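# Move carton-filled bin from low rack to top shelf

## Task

Carry the bin that holds three small cartons from the low rack up to the highest shelf of the shelving unit. The bin's entire bottom must rest on that shelf, and all three cartons must still be inside it and upright. At the end the robot must have released the bin and backed away, so that nothing relies on the robot for support. If the robot topples or is left leaning, the task fails.

## Robot and tools

ROBOT. The LinearBot has an omnidirectional wheeled base with strong 7 N m wheel motors and a column roughly 1.75 m high. A carriage rides up and down the column, set by lift_m over 1.0 m of travel. It carries two identical six-joint arms, left and right, each ending in a two-finger gripper. Each arm base sits about 0.57 m + lift_m above the floor, and parts of the carriage stick out about 0.15 m lower than that. A hand can reach 0.78 m from its shoulder but only about 0.38 m below its arm base. A hand is roughly 0.16 m long and 0.1 m wide, or 0.14 m with the fingers open. The parked arm pose is joints 1-6 = 0, 0.05, 0.05, 1.45, 0, 0. With both arms parked the robot takes up about 0.95 m of width and 0.7 m of length. Loose objects may occasionally get a brief shove from outside.

CAMERAS. There are three cameras, all 672x504 pixels. carriage_camera is fixed on the carriage, faces forward and tilts about 20 degrees down. left_wrist_camera and right_wrist_camera look out beyond their fingertips.

FRAMES. The base frame has its origin on the floor below the centre of the base, with x forward, y to the left and z up. left_hand and right_hand are reported in this frame, each as the midpoint between that gripper's pads. quat_wxyz gives the hand's orientation: the hand's z axis runs along the fingers and the fingers open along its y axis. An upright hand with joints 1, 5 and 6 at 0 reads (1,0,0,0). The odometry frame is where the base frame stood at the start. base_odometry only counts wheel rotation, so wheel slip shows up as travel. Heading is positive to the left and runs from -3.142 to 3.142.

execute_actions. Send {"actions": [...]} with either no action or exactly one. An empty list just returns the current state and images. An action may contain "base", "joints", or both, and its motions start together. "base" takes exactly one key, and each is a relative move from where the base last measured itself:
- translate_m: metres, -2 to 2, forward is positive.
- strafe_m: metres, -2 to 2, left is positive.
- rotate_rad: radians, -6.3 to 6.3, counter-clockwise (left) is positive.
"joints" is a single flat object covering both arms, keyed by joint name. Every value is an absolute target, not an offset:
- lift_m: 0 to 1 m.
- joint1_rad: -2.617 to 3.054. Turns the arm about the vertical; 0 is forward, positive is to the left.
- joint2_rad: 0 to 3.141. Shoulder; 0 is the upper arm level and pointing back, 1.57 upright, 3.14 level and forward.
- joint3_rad: 0 to 3.141. Elbow; 0 is folded, 3.14 straight.
- joint4_rad: -1.57 to 1.57. Wrist pitch; positive lifts the fingertips.
- joint5_rad: -1.57 to 1.57. Wrist yaw; positive swings the fingertips to the right.
- joint6_rad: -2.094 to 2.094. Roll about the finger axis; positive is clockwise seen from the forearm.
- gripper_m: 0 to 0.093 m, the pad gap.
Prefix each of these with left_ or right_. Joints 1-3 move at up to 1.8 rad/s, joints 4-6 at up to 2.7 rad/s, and the lift at about 0.3 m/s. No action runs longer than 15 s.

A joint or base left out of an action may keep pushing toward its earlier target. An unknown key or out-of-range value gets the whole call rejected, and nothing moves. "cameras" is optional: leaving it out, null or ["all"] returns every image, [] returns none, and you can also name cameras individually. If a result reports a stop, any later motion, wait or finish calls in the same reply are skipped.

OTHER TOOLS.
- wait: takes seconds (0 to 10) and commands nothing new. It returns the state and images.
- zoom_image: takes camera and region [x0,y0,x1,y1] in pixels, with (0,0) at the top left and at most 504x504. It enlarges part of that camera's latest image.
- read_manual: only returns licence texts.
- finished_scene: takes scene, the current scene's number. It ends the scene for good and reports success, so call it only once the bin sits stably and the robot is clear. Replying without any tool call also ends things.

RESULT LINES.
- base_status and joint_status: "done" means the target was reached; for the base it only means the wheels turned the commanded amount, even if they slipped. "off_target" means the motion came to rest short and may still be pushing; a gripper holding something usually shows this. "contact_stop" or "time_out" means the motion halted and now holds where it stopped. "not_followed" follows a "joint command not followed" line (often with a "cause:"): a self-collision check withheld that arm's targets and may retry them on later actions. "limit_stop_at_motor_heat" marks a heat stop; send the target again.
- on_its_own: reports motion you did not command. Its "held at" is a target, not a position.
- motor_effort: a percentage of maximum, positive toward higher joint values, with the peak during the action in brackets. Readings carry fixed and random errors. Lift effort grows with load. If lift effort keeps dropping as the lift descends, a hand is resting on something. If drive_wheels stays high at rest, the base is still pressing on something.
- Motor temperatures: listed per arm. MOTOR HOT appears from 75 °C. At 90 °C the arm pauses for 10 s, and at 100 °C it goes limp and drops. Outstretched arms and held loads heat up quickly, even while you are thinking.
- ARM HIT means an arm struck the robot hard.
- pictures: lists the order of the returned images.

CAUTIONS.
- Hand readings drift at long reach, and a level hand sags 10-17 cm per kg.
- Grippers squeeze with about 45-60 N per pad.
- Arms have no contact stop: a blocked arm keeps pressing and snaps to its target once freed.
- Never let the arms hit or press hard on each other. To untangle them, move only the withheld arm clear first, then move the other.
- The base stops on contact, but often late. After a contact stop, back up about 0.2 m the way you came (or turn back after a turn), repeat if needed, then try again.
- Watch for table edges that the base can slip under while the column hits them; reversing into such an edge can topple the robot.
- Tipping risk rises with a high carriage, outstretched arms, loads, pulling, and sudden stops. About 1.5 kg per hand with both arms forward can tip it. Only the images reveal a lean.
- Carry the bin gently so the cartons stay upright. Avoid drops and slams.

Each tool is called in YAML: its name, and indented under it one key for each argument.

## Session

execute_actions:
  actions: []

Scene clock: 0.00 s.
Motor temperatures (°C, as the motors report them): left_arm=[29 29 28 30 30 29] | right_arm=[30 30 31 28 30 27]
base_odometry: x=+0.000 y=+0.000 heading=+0.000 (m, m, rad; odometry frame)
base_status: not commanded
joint_positions: lift_m=+0.300 left_joint1_rad=-0.023 left_joint2_rad=+0.040 left_joint3_rad=+0.017 left_joint4_rad=+1.391 left_joint5_rad=+0.003 left_joint6_rad=+0.008 left_gripper_m=+0.094 right_joint1_rad=-0.018 right_joint2_rad=+0.067 right_joint3_rad=+0.074 right_joint4_rad=+1.429 right_joint5_rad=+0.026 right_joint6_rad=+0.043 right_gripper_m=+0.095
joint_status: not commanded
motor_effort: lift_m=+23 drive_wheels=+2 (%)
left_hand: x=+0.3178 y=+0.3085 z=+1.3145 quat_wxyz=(+0.995, +0.003, +0.101, -0.008) (m; base frame)
right_hand: x=+0.3001 y=-0.3152 z=+1.3316 quat_wxyz=(+0.998, +0.015, +0.067, +0.011) (m; base frame)
pictures: carriage_camera, left_wrist_camera, right_wrist_camera
Images, in order (width x height): carriage_camera 672x504, left_wrist_camera 672x504, right_wrist_camera 672x504.

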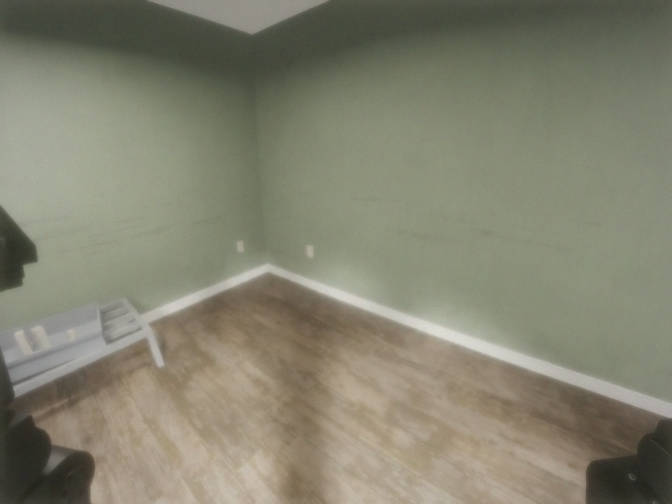

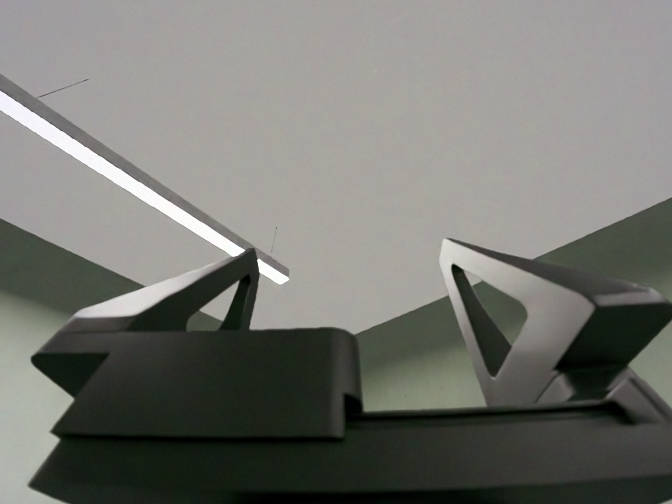

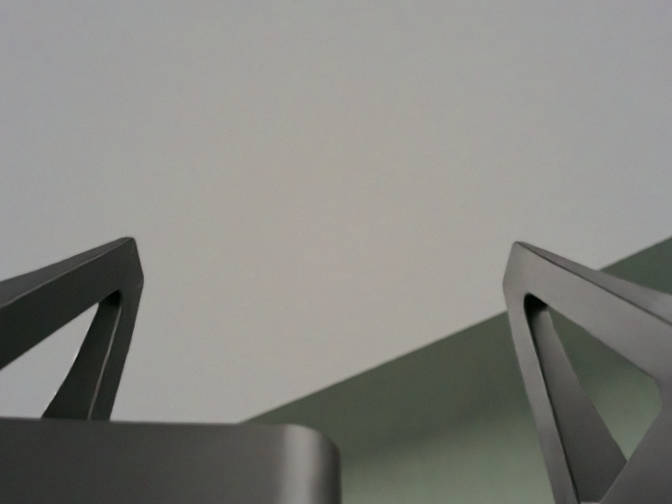

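execute_actions:
  actions:
    - {"base":{"rotate_rad":1.0}}
  cameras: ["carriage_camera"]

Scene clock: 4.43 s.
Motor temperatures (°C, as the motors report them): left_arm=[29 29 29 30 30 29] | right_arm=[30 31 31 28 30 27]
base_odometry: x=+0.000 y=+0.000 heading=+1.000 (m, m, rad; odometry frame)
base_status: done
joint_positions: lift_m=+0.300 left_joint1_rad=-0.023 left_joint2_rad=+0.040 left_joint3_rad=+0.017 left_joint4_rad=+1.391 left_joint5_rad=+0.003 left_joint6_rad=+0.008 left_gripper_m=+0.094 right_joint1_rad=-0.018 right_joint2_rad=+0.067 right_joint3_rad=+0.074 right_joint4_rad=+1.429 right_joint5_rad=+0.026 right_joint6_rad=+0.043 right_gripper_m=+0.095
joint_status: not commanded
motor_effort: lift_m=+23(23) drive_wheels=+7(21) (%)
left_hand: x=+0.3178 y=+0.3085 z=+1.3145 quat_wxyz=(+0.995, +0.003, +0.101, -0.008) (m; base frame)
right_hand: x=+0.3002 y=-0.3152 z=+1.3316 quat_wxyz=(+0.998, +0.015, +0.067, +0.011) (m; base frame)
pictures: carriage_camera
Images, in order (width x height): carriage_camera 672x504.

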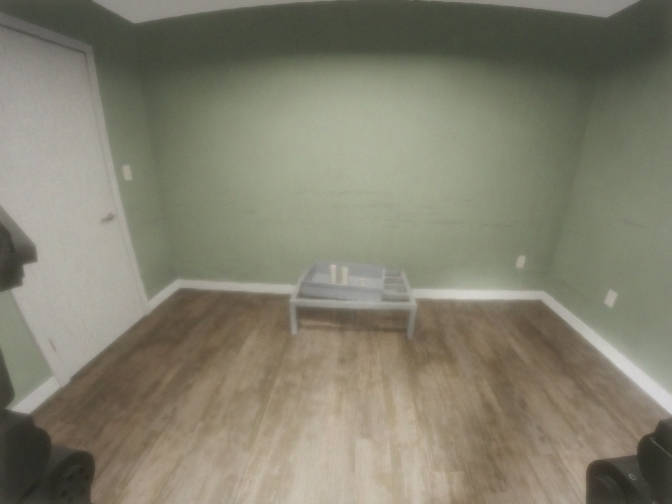

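zoom_image:
  camera: "carriage_camera"
  region: [270, 240, 440, 350]

execute_actions:
  actions:
    - {"base":{"rotate_rad":2.0}}
  cameras: ["carriage_camera"]

Region (270, 240, 440, 350) of carriage_camera's 672x504 image, scaled by 2.965, with more detail than that image has; it fills the top 326 rows of this view, and the rest is white.

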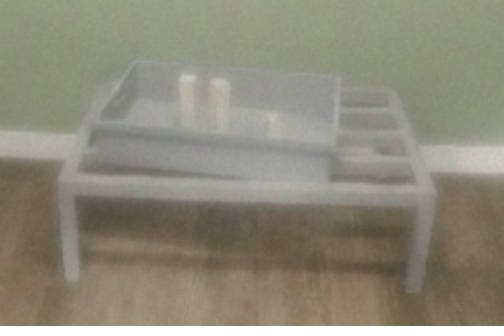

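Scene clock: 10.47 s.
Motor temperatures (°C, as the motors report them): left_arm=[29 29 29 30 30 29] | right_arm=[30 31 32 28 30 27]
base_odometry: x=+0.000 y=+0.000 heading=+2.999 (m, m, rad; odometry frame)
base_status: done
joint_positions: lift_m=+0.300 left_joint1_rad=-0.023 left_joint2_rad=+0.040 left_joint3_rad=+0.017 left_joint4_rad=+1.391 left_joint5_rad=+0.003 left_joint6_rad=+0.008 left_gripper_m=+0.094 right_joint1_rad=-0.018 right_joint2_rad=+0.067 right_joint3_rad=+0.074 right_joint4_rad=+1.427 right_joint5_rad=+0.026 right_joint6_rad=+0.043 right_gripper_m=+0.095
joint_status: not commanded
motor_effort: lift_m=+23(23) drive_wheels=+7(18) (%)
left_hand: x=+0.3178 y=+0.3085 z=+1.3145 quat_wxyz=(+0.995, +0.003, +0.101, -0.008) (m; base frame)
right_hand: x=+0.3006 y=-0.3152 z=+1.3316 quat_wxyz=(+0.998, +0.015, +0.068, +0.011) (m; base frame)
pictures: carriage_camera
Images, in order (width x height): carriage_camera 672x504.

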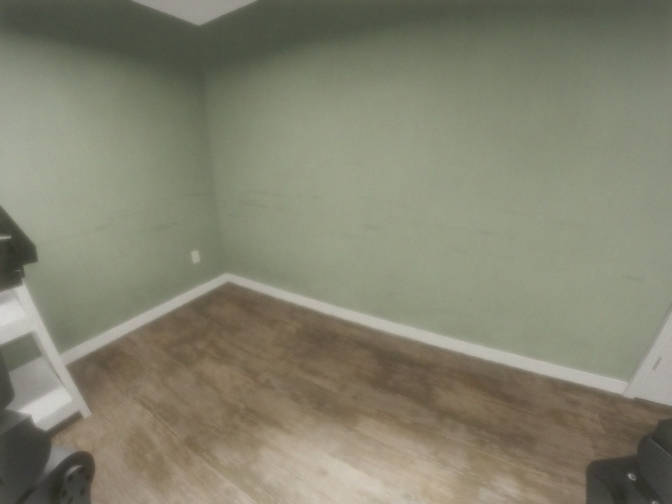

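execute_actions:
  actions:
    - {"base":{"rotate_rad":1.14}}
  cameras: ["carriage_camera"]

Scene clock: 14.77 s.
Motor temperatures (°C, as the motors report them): left_arm=[29 29 30 30 30 29] | right_arm=[30 31 33 28 30 27]
base_odometry: x=+0.000 y=+0.000 heading=-2.144 (m, m, rad; odometry frame)
base_status: done
joint_positions: lift_m=+0.300 left_joint1_rad=-0.023 left_joint2_rad=+0.040 left_joint3_rad=+0.017 left_joint4_rad=+1.391 left_joint5_rad=+0.003 left_joint6_rad=+0.008 left_gripper_m=+0.094 right_joint1_rad=-0.018 right_joint2_rad=+0.067 right_joint3_rad=+0.074 right_joint4_rad=+1.427 right_joint5_rad=+0.026 right_joint6_rad=+0.043 right_gripper_m=+0.095
joint_status: not commanded
motor_effort: lift_m=+23(23) drive_wheels=+7(17) (%)
left_hand: x=+0.3178 y=+0.3085 z=+1.3145 quat_wxyz=(+0.995, +0.003, +0.101, -0.008) (m; base frame)
right_hand: x=+0.3007 y=-0.3152 z=+1.3316 quat_wxyz=(+0.998, +0.015, +0.068, +0.011) (m; base frame)
pictures: carriage_camera
Images, in order (width x height): carriage_camera 672x504.

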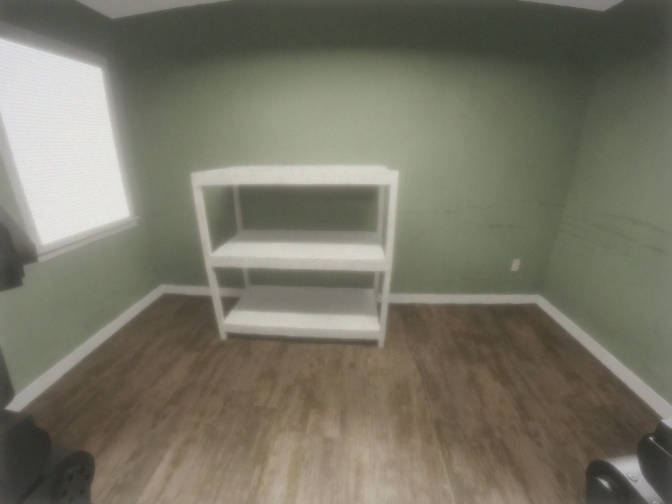

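execute_actions:
  actions:
    - {"base":{"rotate_rad":3.14}}
  cameras: []

execute_actions:
  actions:
    - {"base":{"translate_m":1.0},"joints":{"left_joint2_rad":2.3,"left_joint3_rad":1.15,"left_joint4_rad":-0.4,"right_joint2_rad":2.3,"right_joint3_rad":1.15,"right_joint4_rad":-0.4,"left_joint1_rad":0,"right_joint1_rad":0}}

Scene clock: 46.80 s.
Motor temperatures (°C, as the motors report them): left_arm=[29 30 33 30 30 29] | right_arm=[30 32 35 28 30 27]
base_odometry: x=+0.000 y=+0.000 heading=+0.995 (m, m, rad; odometry frame)
base_status: done
joint_positions: lift_m=+0.300 left_joint1_rad=-0.023 left_joint2_rad=+0.040 left_joint3_rad=+0.017 left_joint4_rad=+1.391 left_joint5_rad=+0.003 left_joint6_rad=+0.008 left_gripper_m=+0.094 right_joint1_rad=-0.018 right_joint2_rad=+0.067 right_joint3_rad=+0.074 right_joint4_rad=+1.424 right_joint5_rad=+0.026 right_joint6_rad=+0.043 right_gripper_m=+0.095
joint_status: not commanded
motor_effort: lift_m=+23(23) drive_wheels=+7(16) (%)
left_hand: x=+0.3178 y=+0.3085 z=+1.3145 quat_wxyz=(+0.995, +0.003, +0.101, -0.008) (m; base frame)
right_hand: x=+0.3014 y=-0.3152 z=+1.3315 quat_wxyz=(+0.997, +0.015, +0.070, +0.011) (m; base frame)
pictures: none
No camera images: the call's "cameras" was empty. Leave "cameras" out to get every camera's image.

Scene clock: 51.07 s.
Motor temperatures (°C, as the motors report them): left_arm=[29 32 33 30 30 29] | right_arm=[30 33 35 28 30 27]
base_odometry: x=+0.543 y=+0.840 heading=+0.996 (m, m, rad; odometry frame)
base_status: done
joint_positions: lift_m=+0.300 left_joint1_rad=-0.006 left_joint2_rad=+2.290 left_joint3_rad=+1.145 left_joint4_rad=-0.391 left_joint5_rad=+0.003 left_joint6_rad=+0.008 left_gripper_m=+0.094 right_joint1_rad=-0.007 right_joint2_rad=+2.293 right_joint3_rad=+1.138 right_joint4_rad=-0.401 right_joint5_rad=+0.026 right_joint6_rad=+0.043 right_gripper_m=+0.095
joint_status: all done
motor_effort: lift_m=+23(23) drive_wheels=-9(21) (%)
left_hand: x=+0.6242 y=+0.3075 z=+0.7632 quat_wxyz=(+0.017, +0.007, +1.000, -0.001) (m; base frame)
right_hand: x=+0.6182 y=-0.3169 z=+0.7612 quat_wxyz=(+0.008, +0.025, +1.000, -0.013) (m; base frame)
pictures: carriage_camera, left_wrist_camera, right_wrist_camera
Images, in order (width x height): carriage_camera 672x504, left_wrist_camera 672x504, right_wrist_camera 672x504.

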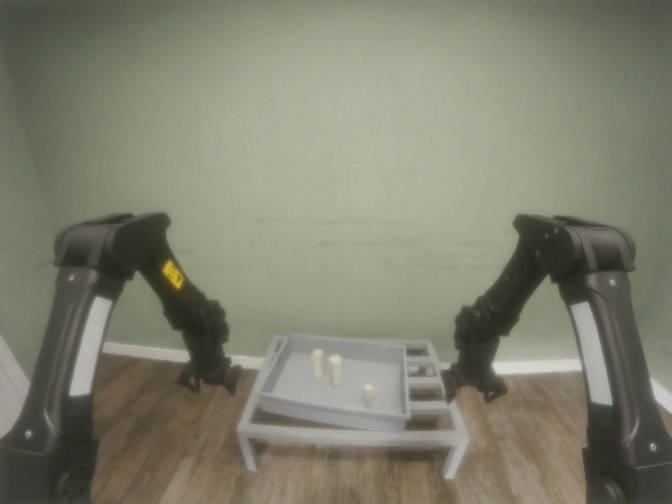

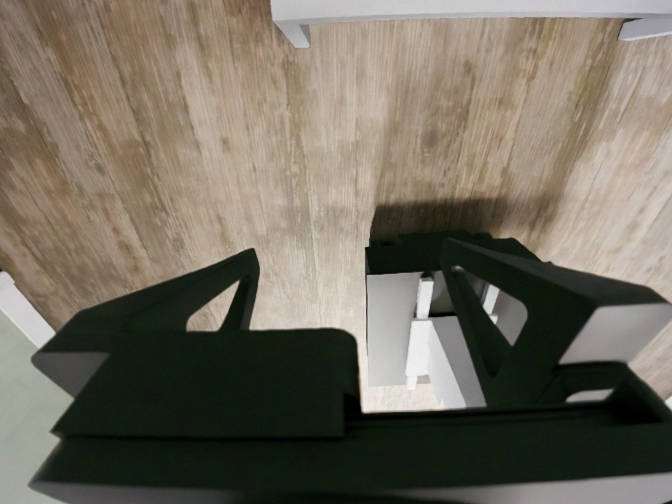

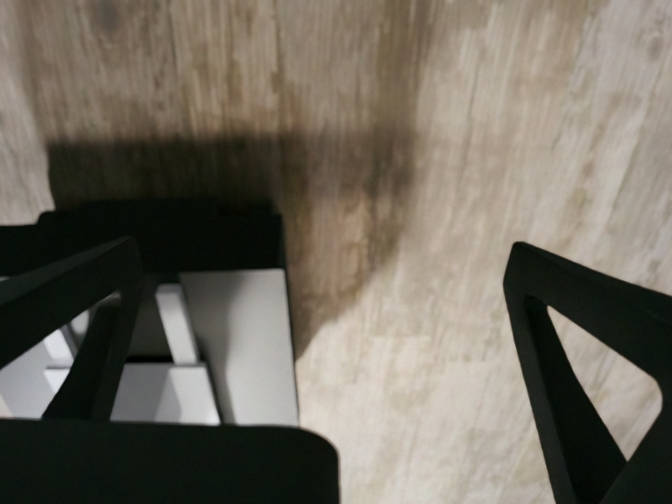

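zoom_image:
  camera: "carriage_camera"
  region: [220, 320, 480, 490]

Region (220, 320, 480, 490) of carriage_camera's 672x504 image, scaled by 1.938, with more detail than that image has; it fills the top 330 rows of this view, and the rest is white.

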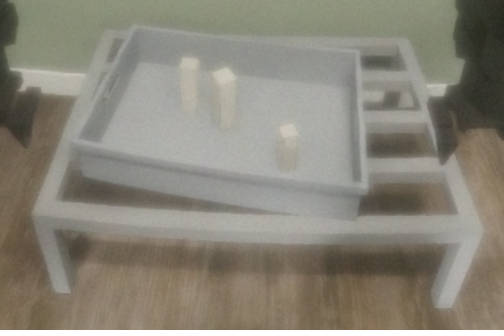

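execute_actions:
  actions:
    - {"base":{"rotate_rad":-0.178}}
  cameras: []

execute_actions:
  actions:
    - {"base":{"strafe_m":0.182},"joints":{"lift_m":0.15}}
  cameras: []

execute_actions:
  actions:
    - {"base":{"translate_m":0.45}}

Scene clock: 63.33 s.
Motor temperatures (°C, as the motors report them): left_arm=[29 36 33 30 30 29] | right_arm=[30 37 35 28 30 27]
base_odometry: x=+0.543 y=+0.840 heading=+0.818 (m, m, rad; odometry frame)
base_status: done
joint_positions: lift_m=+0.300 left_joint1_rad=-0.001 left_joint2_rad=+2.290 left_joint3_rad=+1.145 left_joint4_rad=-0.392 left_joint5_rad=+0.003 left_joint6_rad=+0.008 left_gripper_m=+0.094 right_joint1_rad=+0.000 right_joint2_rad=+2.293 right_joint3_rad=+1.138 right_joint4_rad=-0.400 right_joint5_rad=+0.026 right_joint6_rad=+0.043 right_gripper_m=+0.095
joint_status: not commanded
motor_effort: lift_m=+23(23) drive_wheels=+9(17) (%)
left_hand: x=+0.6241 y=+0.3094 z=+0.7632 quat_wxyz=(+0.017, +0.004, +1.000, -0.001) (m; base frame)
right_hand: x=+0.6185 y=-0.3148 z=+0.7612 quat_wxyz=(+0.009, +0.022, +1.000, -0.013) (m; base frame)
pictures: none
No camera images: the call's "cameras" was empty. Leave "cameras" out to get every camera's image.

Scene clock: 65.33 s.
Motor temperatures (°C, as the motors report them): left_arm=[29 36 33 30 30 29] | right_arm=[30 38 35 28 30 27]
base_odometry: x=+0.411 y=+0.965 heading=+0.817 (m, m, rad; odometry frame)
base_status: done
joint_positions: lift_m=+0.150 left_joint1_rad=+0.000 left_joint2_rad=+2.291 left_joint3_rad=+1.145 left_joint4_rad=-0.392 left_joint5_rad=+0.003 left_joint6_rad=+0.008 left_gripper_m=+0.094 right_joint1_rad=+0.000 right_joint2_rad=+2.294 right_joint3_rad=+1.138 right_joint4_rad=-0.399 right_joint5_rad=+0.026 right_joint6_rad=+0.043 right_gripper_m=+0.095
joint_status: all done
motor_effort: lift_m=+22(23) drive_wheels=-9(19) (%)
left_hand: x=+0.6238 y=+0.3098 z=+0.6130 quat_wxyz=(+0.016, +0.004, +1.000, -0.001) (m; base frame)
right_hand: x=+0.6183 y=-0.3145 z=+0.6109 quat_wxyz=(+0.008, +0.021, +1.000, -0.013) (m; base frame)
pictures: none
No camera images: the call's "cameras" was empty. Leave "cameras" out to get every camera's image.

Scene clock: 68.30 s.
Motor temperatures (°C, as the motors report them): left_arm=[29 37 33 30 30 29] | right_arm=[30 39 35 28 30 27]
base_odometry: x=+0.718 y=+1.293 heading=+0.818 (m, m, rad; odometry frame)
base_status: done
joint_positions: lift_m=+0.150 left_joint1_rad=+0.001 left_joint2_rad=+2.291 left_joint3_rad=+1.145 left_joint4_rad=-0.393 left_joint5_rad=+0.003 left_joint6_rad=+0.008 left_gripper_m=+0.094 right_joint1_rad=+0.001 right_joint2_rad=+2.294 right_joint3_rad=+1.138 right_joint4_rad=-0.400 right_joint5_rad=+0.026 right_joint6_rad=+0.043 right_gripper_m=+0.095
joint_status: not commanded
motor_effort: lift_m=+22(22) drive_wheels=-7(19) (%)
left_hand: x=+0.6237 y=+0.3100 z=+0.6130 quat_wxyz=(+0.016, +0.003, +1.000, -0.001) (m; base frame)
right_hand: x=+0.6181 y=-0.3144 z=+0.6109 quat_wxyz=(+0.008, +0.021, +1.000, -0.013) (m; base frame)
pictures: carriage_camera, left_wrist_camera, right_wrist_camera
Images, in order (width x height): carriage_camera 672x504, left_wrist_camera 672x504, right_wrist_camera 672x504.

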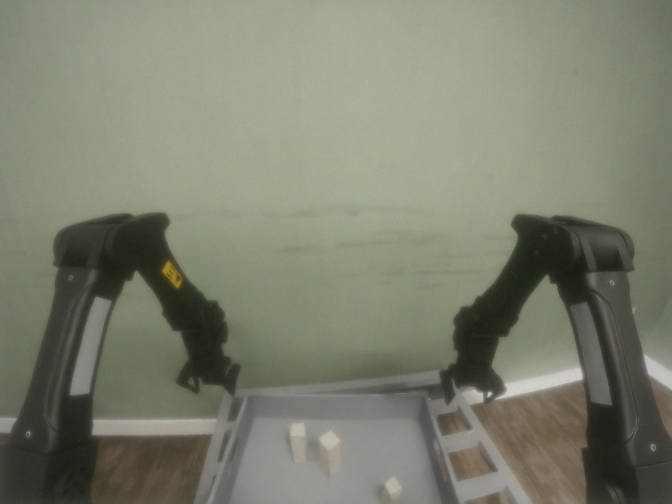

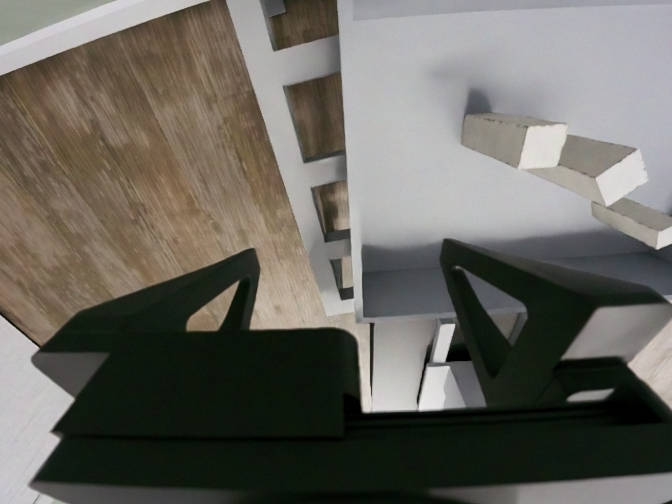

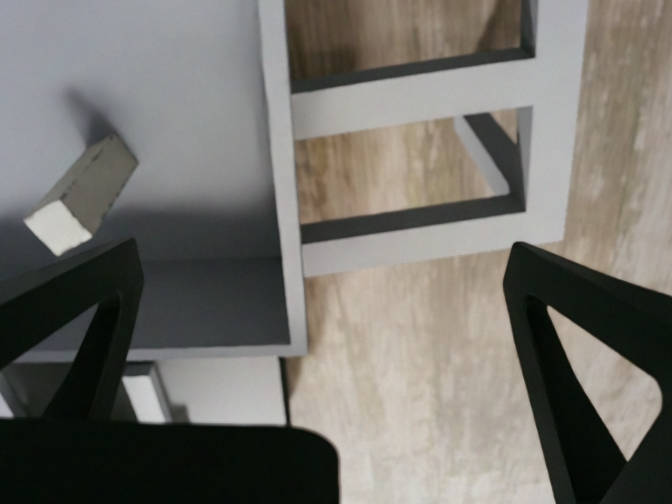

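execute_actions:
  actions:
    - {"joints":{"lift_m":0.0}}

Scene clock: 73.63 s.
Motor temperatures (°C, as the motors report them): left_arm=[29 39 33 30 30 29] | right_arm=[30 40 35 28 30 27]
base_odometry: x=+0.718 y=+1.293 heading=+0.818 (m, m, rad; odometry frame)
base_status: not commanded
joint_positions: lift_m=+0.000 left_joint1_rad=+0.001 left_joint2_rad=+2.293 left_joint3_rad=+1.145 left_joint4_rad=-0.393 left_joint5_rad=+0.003 left_joint6_rad=+0.008 left_gripper_m=+0.094 right_joint1_rad=+0.001 right_joint2_rad=+2.296 right_joint3_rad=+1.138 right_joint4_rad=-0.399 right_joint5_rad=+0.026 right_joint6_rad=+0.043 right_gripper_m=+0.095
joint_status: all done
motor_effort: lift_m=+22(23) drive_wheels=+7(7) (%)
left_hand: x=+0.6232 y=+0.3100 z=+0.4624 quat_wxyz=(+0.015, +0.003, +1.000, -0.001) (m; base frame)
right_hand: x=+0.6179 y=-0.3144 z=+0.4604 quat_wxyz=(+0.007, +0.021, +1.000, -0.013) (m; base frame)
pictures: carriage_camera, left_wrist_camera, right_wrist_camera
Images, in order (width x height): carriage_camera 672x504, left_wrist_camera 672x504, right_wrist_camera 672x504.

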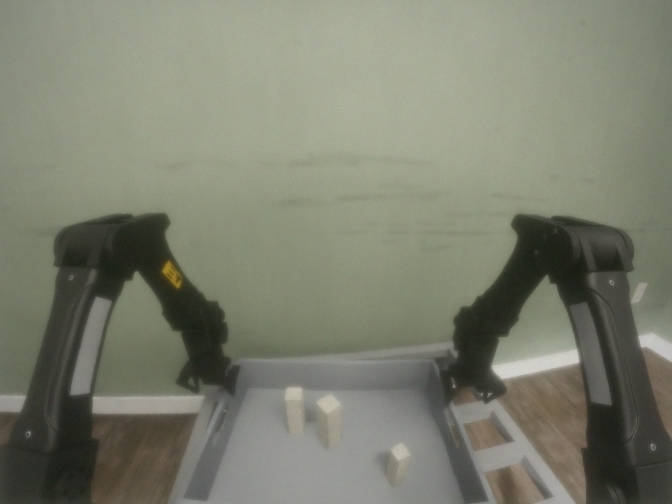

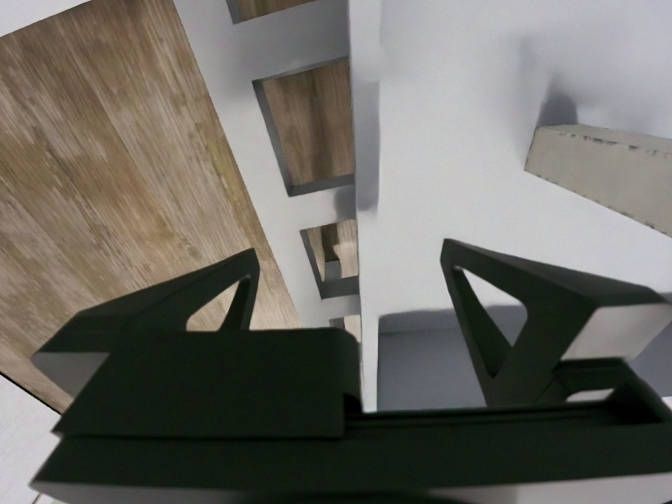

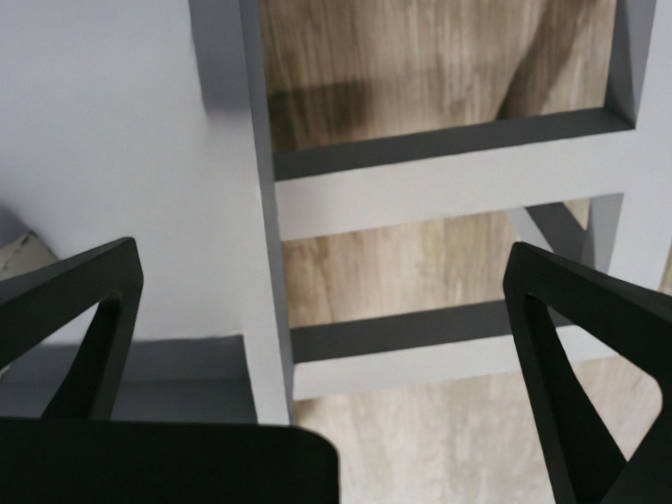

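execute_actions:
  actions:
    - {"joints":{"left_joint1_rad":-0.03,"left_joint6_rad":-0.03,"right_joint1_rad":0.055,"left_joint2_rad":2.42,"right_joint2_rad":2.42,"left_joint3_rad":1.16,"right_joint3_rad":1.16,"left_joint4_rad":-0.31,"right_joint4_rad":-0.30}}

Scene clock: 85.63 s.
Motor temperatures (°C, as the motors report them): left_arm=[29 41 33 31 30 29] | right_arm=[30 43 35 28 30 27]
base_odometry: x=+0.718 y=+1.293 heading=+0.818 (m, m, rad; odometry frame)
base_status: not commanded
joint_positions: lift_m=+0.000 left_joint1_rad=-0.030 left_joint2_rad=+2.417 left_joint3_rad=+1.145 left_joint4_rad=-0.313 left_joint5_rad=+0.003 left_joint6_rad=-0.024 left_gripper_m=+0.094 right_joint1_rad=+0.059 right_joint2_rad=+2.418 right_joint3_rad=+1.138 right_joint4_rad=-0.304 right_joint5_rad=+0.026 right_joint6_rad=+0.043 right_gripper_m=+0.095
joint_status: all done
motor_effort: lift_m=+22(22) drive_wheels=+7(7) (%)
left_hand: x=+0.6096 y=+0.2995 z=+0.4216 quat_wxyz=(-0.007, +0.003, +1.000, -0.001) (m; base frame)
right_hand: x=+0.6082 y=-0.2945 z=+0.4204 quat_wxyz=(-0.006, -0.008, +1.000, -0.013) (m; base frame)
pictures: carriage_camera, left_wrist_camera, right_wrist_camera
Images, in order (width x height): carriage_camera 672x504, left_wrist_camera 672x504, right_wrist_camera 672x504.

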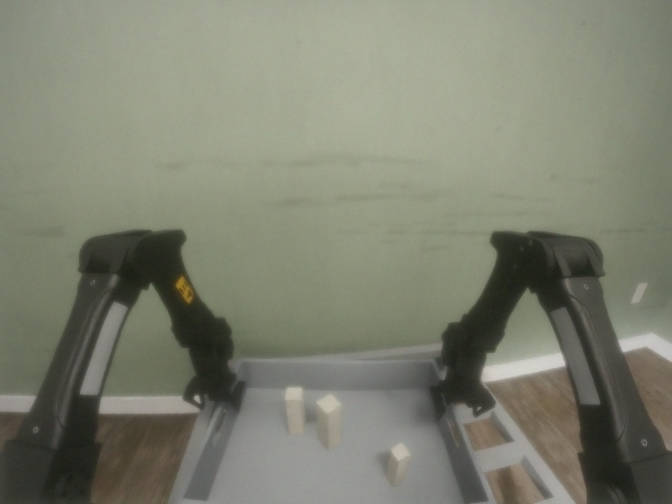

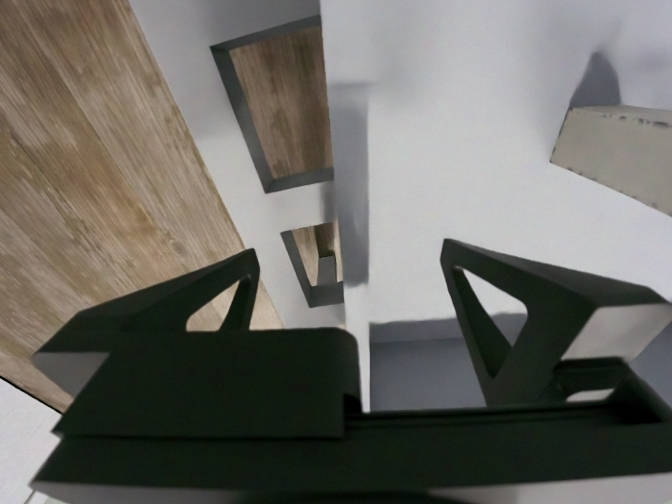

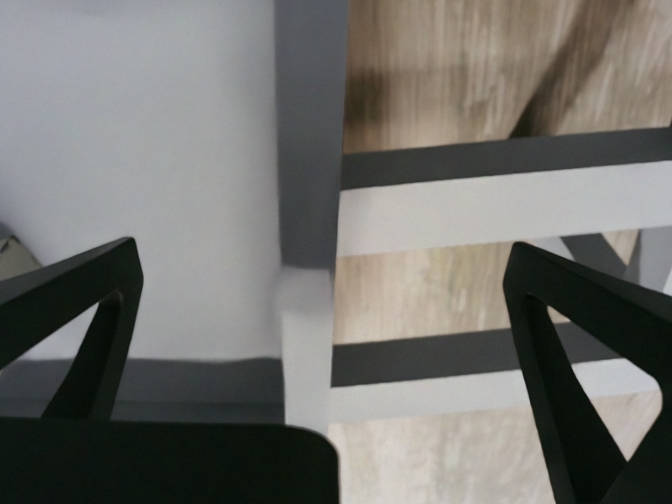

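execute_actions:
  actions:
    - {"joints":{"left_joint2_rad":2.55,"right_joint2_rad":2.55,"left_joint3_rad":1.2,"right_joint3_rad":1.2,"left_joint4_rad":-0.21,"right_joint4_rad":-0.21}}

zoom_image:
  camera: "carriage_camera"
  region: [150, 330, 530, 504]

Scene clock: 92.07 s.
Motor temperatures (°C, as the motors report them): left_arm=[29 42 33 31 30 29] | right_arm=[30 44 36 28 30 27]
base_odometry: x=+0.718 y=+1.293 heading=+0.818 (m, m, rad; odometry frame)
base_status: not commanded
joint_positions: lift_m=+0.000 left_joint1_rad=-0.030 left_joint2_rad=+2.543 left_joint3_rad=+1.192 left_joint4_rad=-0.211 left_joint5_rad=+0.003 left_joint6_rad=-0.024 left_gripper_m=+0.094 right_joint1_rad=+0.059 right_joint2_rad=+2.546 right_joint3_rad=+1.189 right_joint4_rad=-0.210 right_joint5_rad=+0.026 right_joint6_rad=+0.043 right_gripper_m=+0.095
joint_status: all done
motor_effort: lift_m=+22(22) drive_wheels=-6(7) (%)
left_hand: x=+0.6179 y=+0.2992 z=+0.3855 quat_wxyz=(+0.004, +0.003, +1.000, -0.001) (m; base frame)
right_hand: x=+0.6157 y=-0.2941 z=+0.3845 quat_wxyz=(+0.003, -0.008, +1.000, -0.013) (m; base frame)
pictures: carriage_camera, left_wrist_camera, right_wrist_camera
Images, in order (width x height): carriage_camera 672x504, left_wrist_camera 672x504, right_wrist_camera 672x504.

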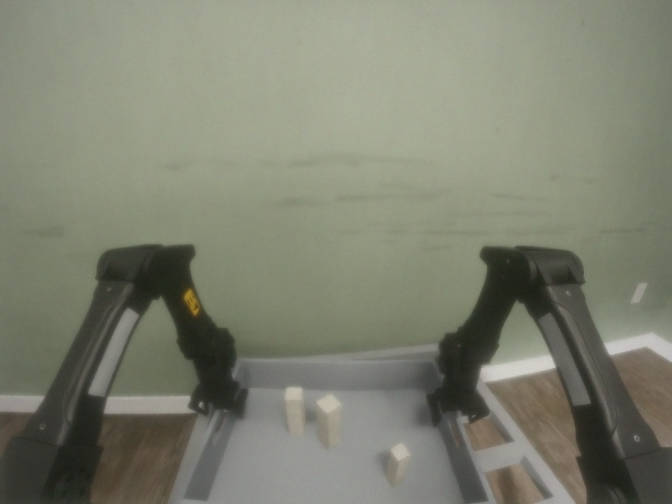

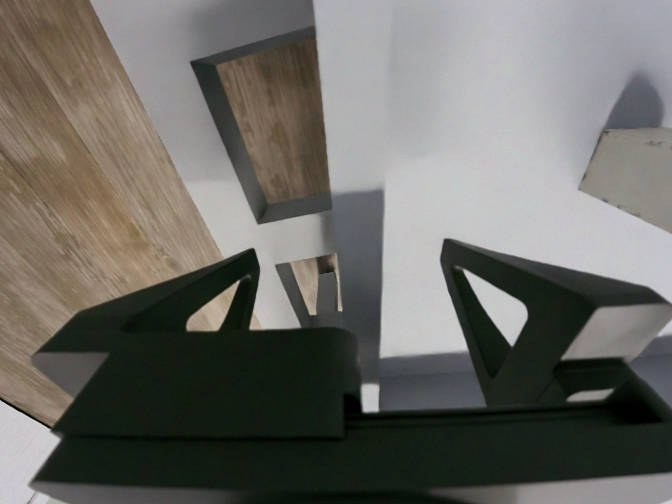

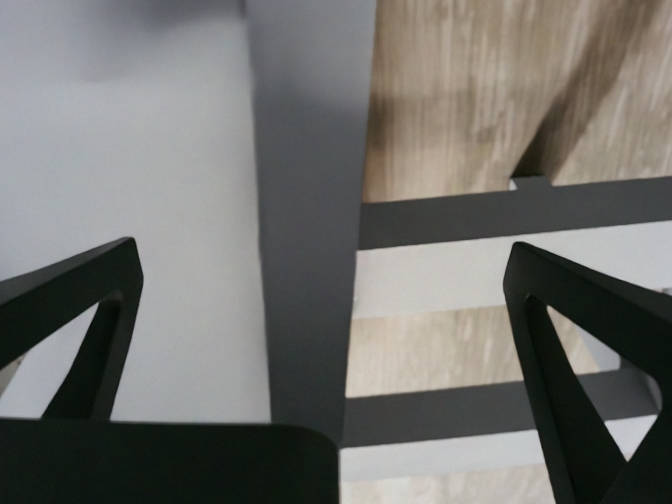

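Region (150, 330, 530, 504) of carriage_camera's 672x504 image, scaled by 1.326, with more detail than that image has; it fills the top 231 rows of this view, and the rest is white.

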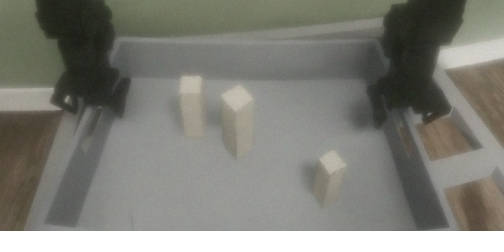

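execute_actions:
  actions:
    - {"joints":{"left_gripper_m":0.0,"right_gripper_m":0.0}}

Scene clock: 100.47 s.
Motor temperatures (°C, as the motors report them): left_arm=[29 44 33 31 30 29] | right_arm=[30 46 35 28 30 27]
base_odometry: x=+0.718 y=+1.293 heading=+0.818 (m, m, rad; odometry frame)
base_status: not commanded
joint_positions: lift_m=+0.000 left_joint1_rad=-0.031 left_joint2_rad=+2.543 left_joint3_rad=+1.192 left_joint4_rad=-0.211 left_joint5_rad=+0.018 left_joint6_rad=-0.035 left_gripper_m=+0.009 right_joint1_rad=+0.057 right_joint2_rad=+2.546 right_joint3_rad=+1.189 right_joint4_rad=-0.209 right_joint5_rad=-0.004 right_joint6_rad=+0.047 right_gripper_m=+0.010
joint_status: left_gripper_m off_target (ended at +0.009, target +0.000); right_gripper_m off_target (ended at +0.010, target +0.000)
motor_effort: lift_m=+22(22) drive_wheels=+7(7) (%)
left_hand: x=+0.6178 y=+0.2960 z=+0.3856 quat_wxyz=(+0.004, -0.002, +1.000, -0.009) (m; base frame)
right_hand: x=+0.6156 y=-0.2897 z=+0.3844 quat_wxyz=(+0.002, -0.005, +1.000, +0.002) (m; base frame)
pictures: carriage_camera, left_wrist_camera, right_wrist_camera
Images, in order (width x height): carriage_camera 672x504, left_wrist_camera 672x504, right_wrist_camera 672x504.

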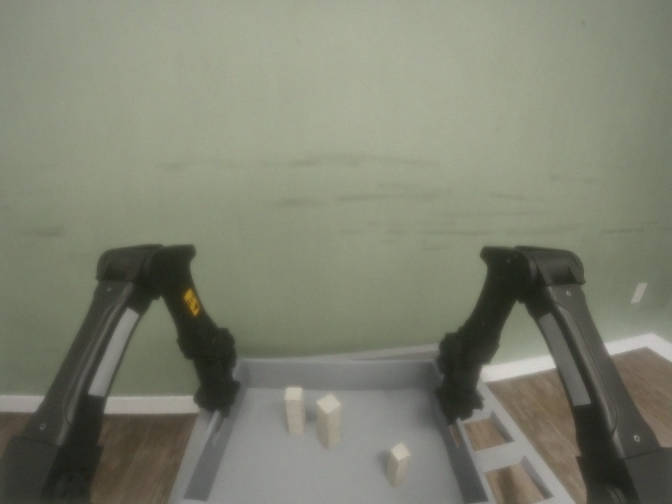

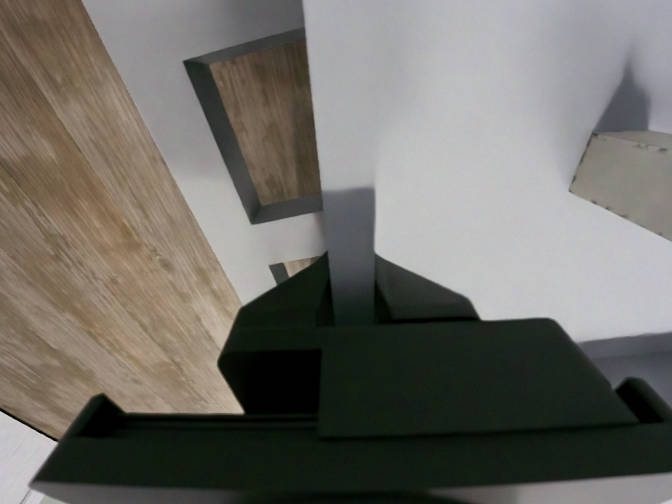

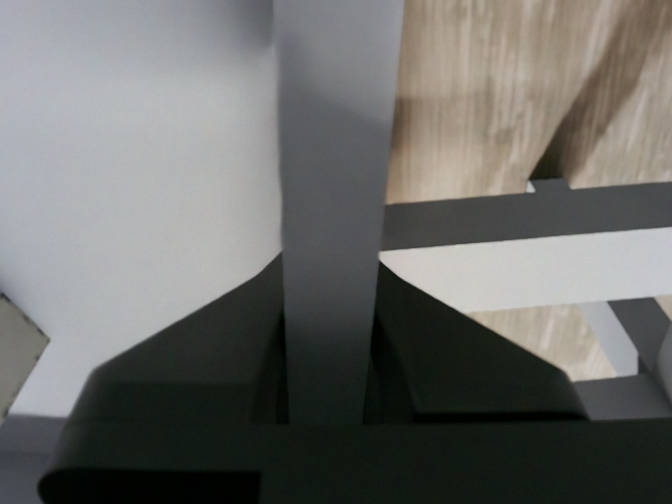

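execute_actions:
  actions:
    - {"joints":{"lift_m":0.08}}

Scene clock: 105.57 s.
Motor temperatures (°C, as the motors report them): left_arm=[29 45 33 31 30 29] | right_arm=[30 47 35 28 30 27]
base_odometry: x=+0.718 y=+1.293 heading=+0.818 (m, m, rad; odometry frame)
base_status: not commanded
joint_positions: lift_m=+0.080 left_joint1_rad=-0.031 left_joint2_rad=+2.566 left_joint3_rad=+1.192 left_joint4_rad=-0.195 left_joint5_rad=+0.018 left_joint6_rad=-0.036 left_gripper_m=+0.009 right_joint1_rad=+0.057 right_joint2_rad=+2.572 right_joint3_rad=+1.189 right_joint4_rad=-0.190 right_joint5_rad=-0.005 right_joint6_rad=+0.047 right_gripper_m=+0.010
joint_status: all done
motor_effort: lift_m=+26(32) drive_wheels=-6(7) (%)
left_hand: x=+0.6140 y=+0.2961 z=+0.4576 quat_wxyz=(+0.000, -0.002, +1.000, -0.009) (m; base frame)
right_hand: x=+0.6115 y=-0.2897 z=+0.4554 quat_wxyz=(-0.002, -0.005, +1.000, +0.002) (m; base frame)
pictures: carriage_camera, left_wrist_camera, right_wrist_camera
Images, in order (width x height): carriage_camera 672x504, left_wrist_camera 672x504, right_wrist_camera 672x504.

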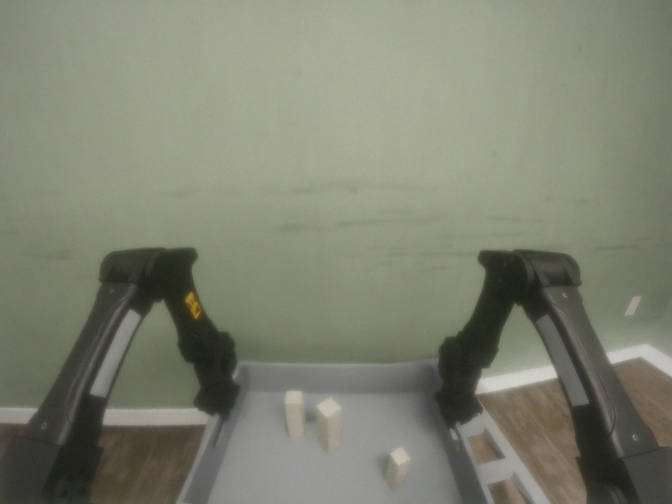

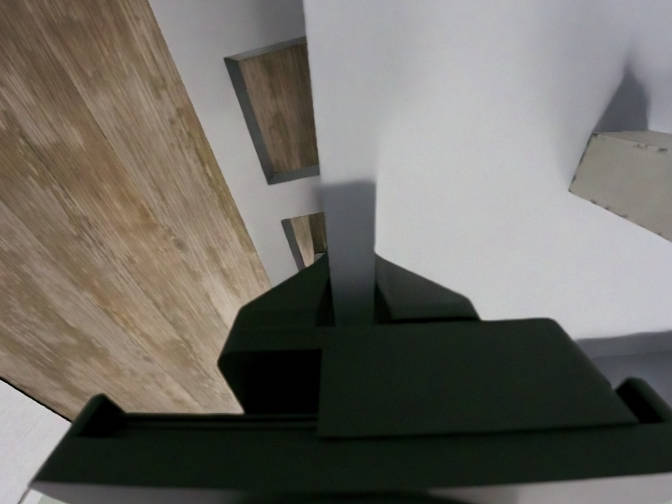

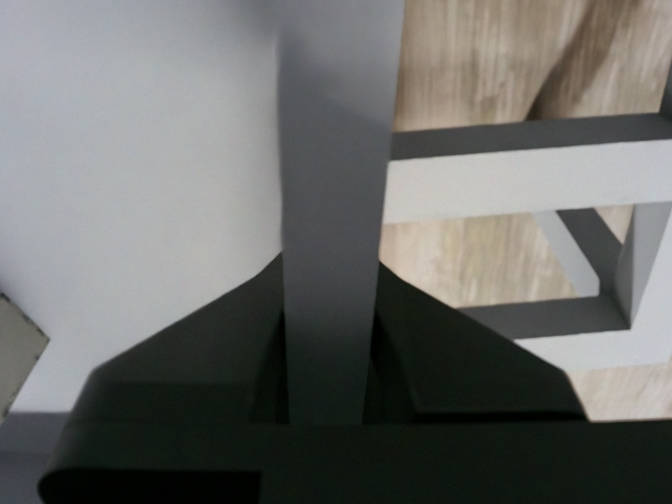

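execute_actions:
  actions:
    - {"base":{"translate_m":-0.5}}
  cameras: ["carriage_camera"]

Scene clock: 113.10 s.
Motor temperatures (°C, as the motors report them): left_arm=[29 47 33 31 30 29] | right_arm=[30 50 35 28 30 27]
base_odometry: x=+0.376 y=+0.928 heading=+0.818 (m, m, rad; odometry frame)
base_status: done
joint_positions: lift_m=+0.080 left_joint1_rad=-0.030 left_joint2_rad=+2.566 left_joint3_rad=+1.192 left_joint4_rad=-0.193 left_joint5_rad=+0.018 left_joint6_rad=-0.036 left_gripper_m=+0.009 right_joint1_rad=+0.056 right_joint2_rad=+2.572 right_joint3_rad=+1.189 right_joint4_rad=-0.189 right_joint5_rad=-0.008 right_joint6_rad=+0.047 right_gripper_m=+0.010
joint_status: not commanded
motor_effort: lift_m=+26(26) drive_wheels=-3(36) (%)
left_hand: x=+0.6145 y=+0.2965 z=+0.4576 quat_wxyz=(+0.001, -0.003, +1.000, -0.009) (m; base frame)
right_hand: x=+0.6119 y=-0.2894 z=+0.4554 quat_wxyz=(-0.001, -0.005, +1.000, +0.004) (m; base frame)
pictures: carriage_camera
Images, in order (width x height): carriage_camera 672x504.

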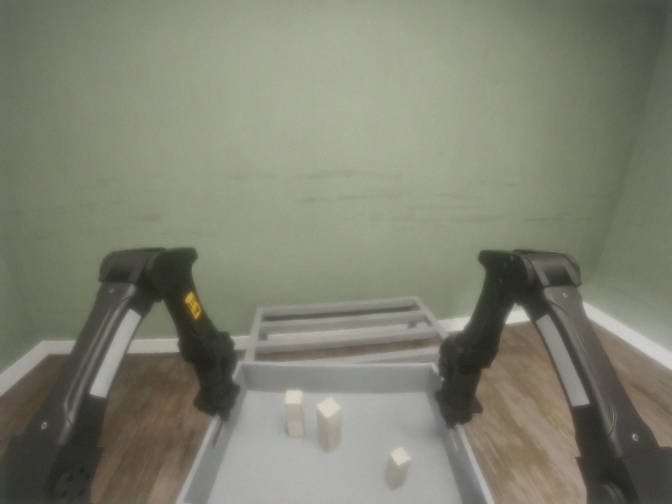

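execute_actions:
  actions:
    - {"base":{"rotate_rad":-3.0}}
  cameras: ["carriage_camera"]

Scene clock: 122.57 s.
Motor temperatures (°C, as the motors report them): left_arm=[29 50 33 31 30 29] | right_arm=[30 53 35 28 30 27]
base_odometry: x=+0.376 y=+0.928 heading=-2.181 (m, m, rad; odometry frame)
base_status: done
joint_positions: lift_m=+0.080 left_joint1_rad=-0.031 left_joint2_rad=+2.566 left_joint3_rad=+1.192 left_joint4_rad=-0.179 left_joint5_rad=+0.020 left_joint6_rad=-0.036 left_gripper_m=+0.009 right_joint1_rad=+0.052 right_joint2_rad=+2.572 right_joint3_rad=+1.189 right_joint4_rad=-0.175 right_joint5_rad=-0.010 right_joint6_rad=+0.043 right_gripper_m=+0.010
joint_status: not commanded
motor_effort: lift_m=+26(26) drive_wheels=+7(24) (%)
left_hand: x=+0.6180 y=+0.2957 z=+0.4576 quat_wxyz=(+0.008, -0.002, +1.000, -0.010) (m; base frame)
right_hand: x=+0.6152 y=-0.2902 z=+0.4554 quat_wxyz=(+0.006, -0.005, +1.000, +0.005) (m; base frame)
pictures: carriage_camera
Images, in order (width x height): carriage_camera 672x504.

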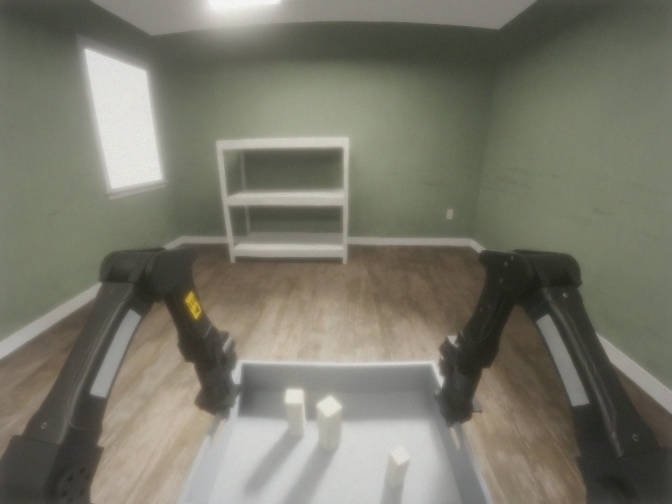

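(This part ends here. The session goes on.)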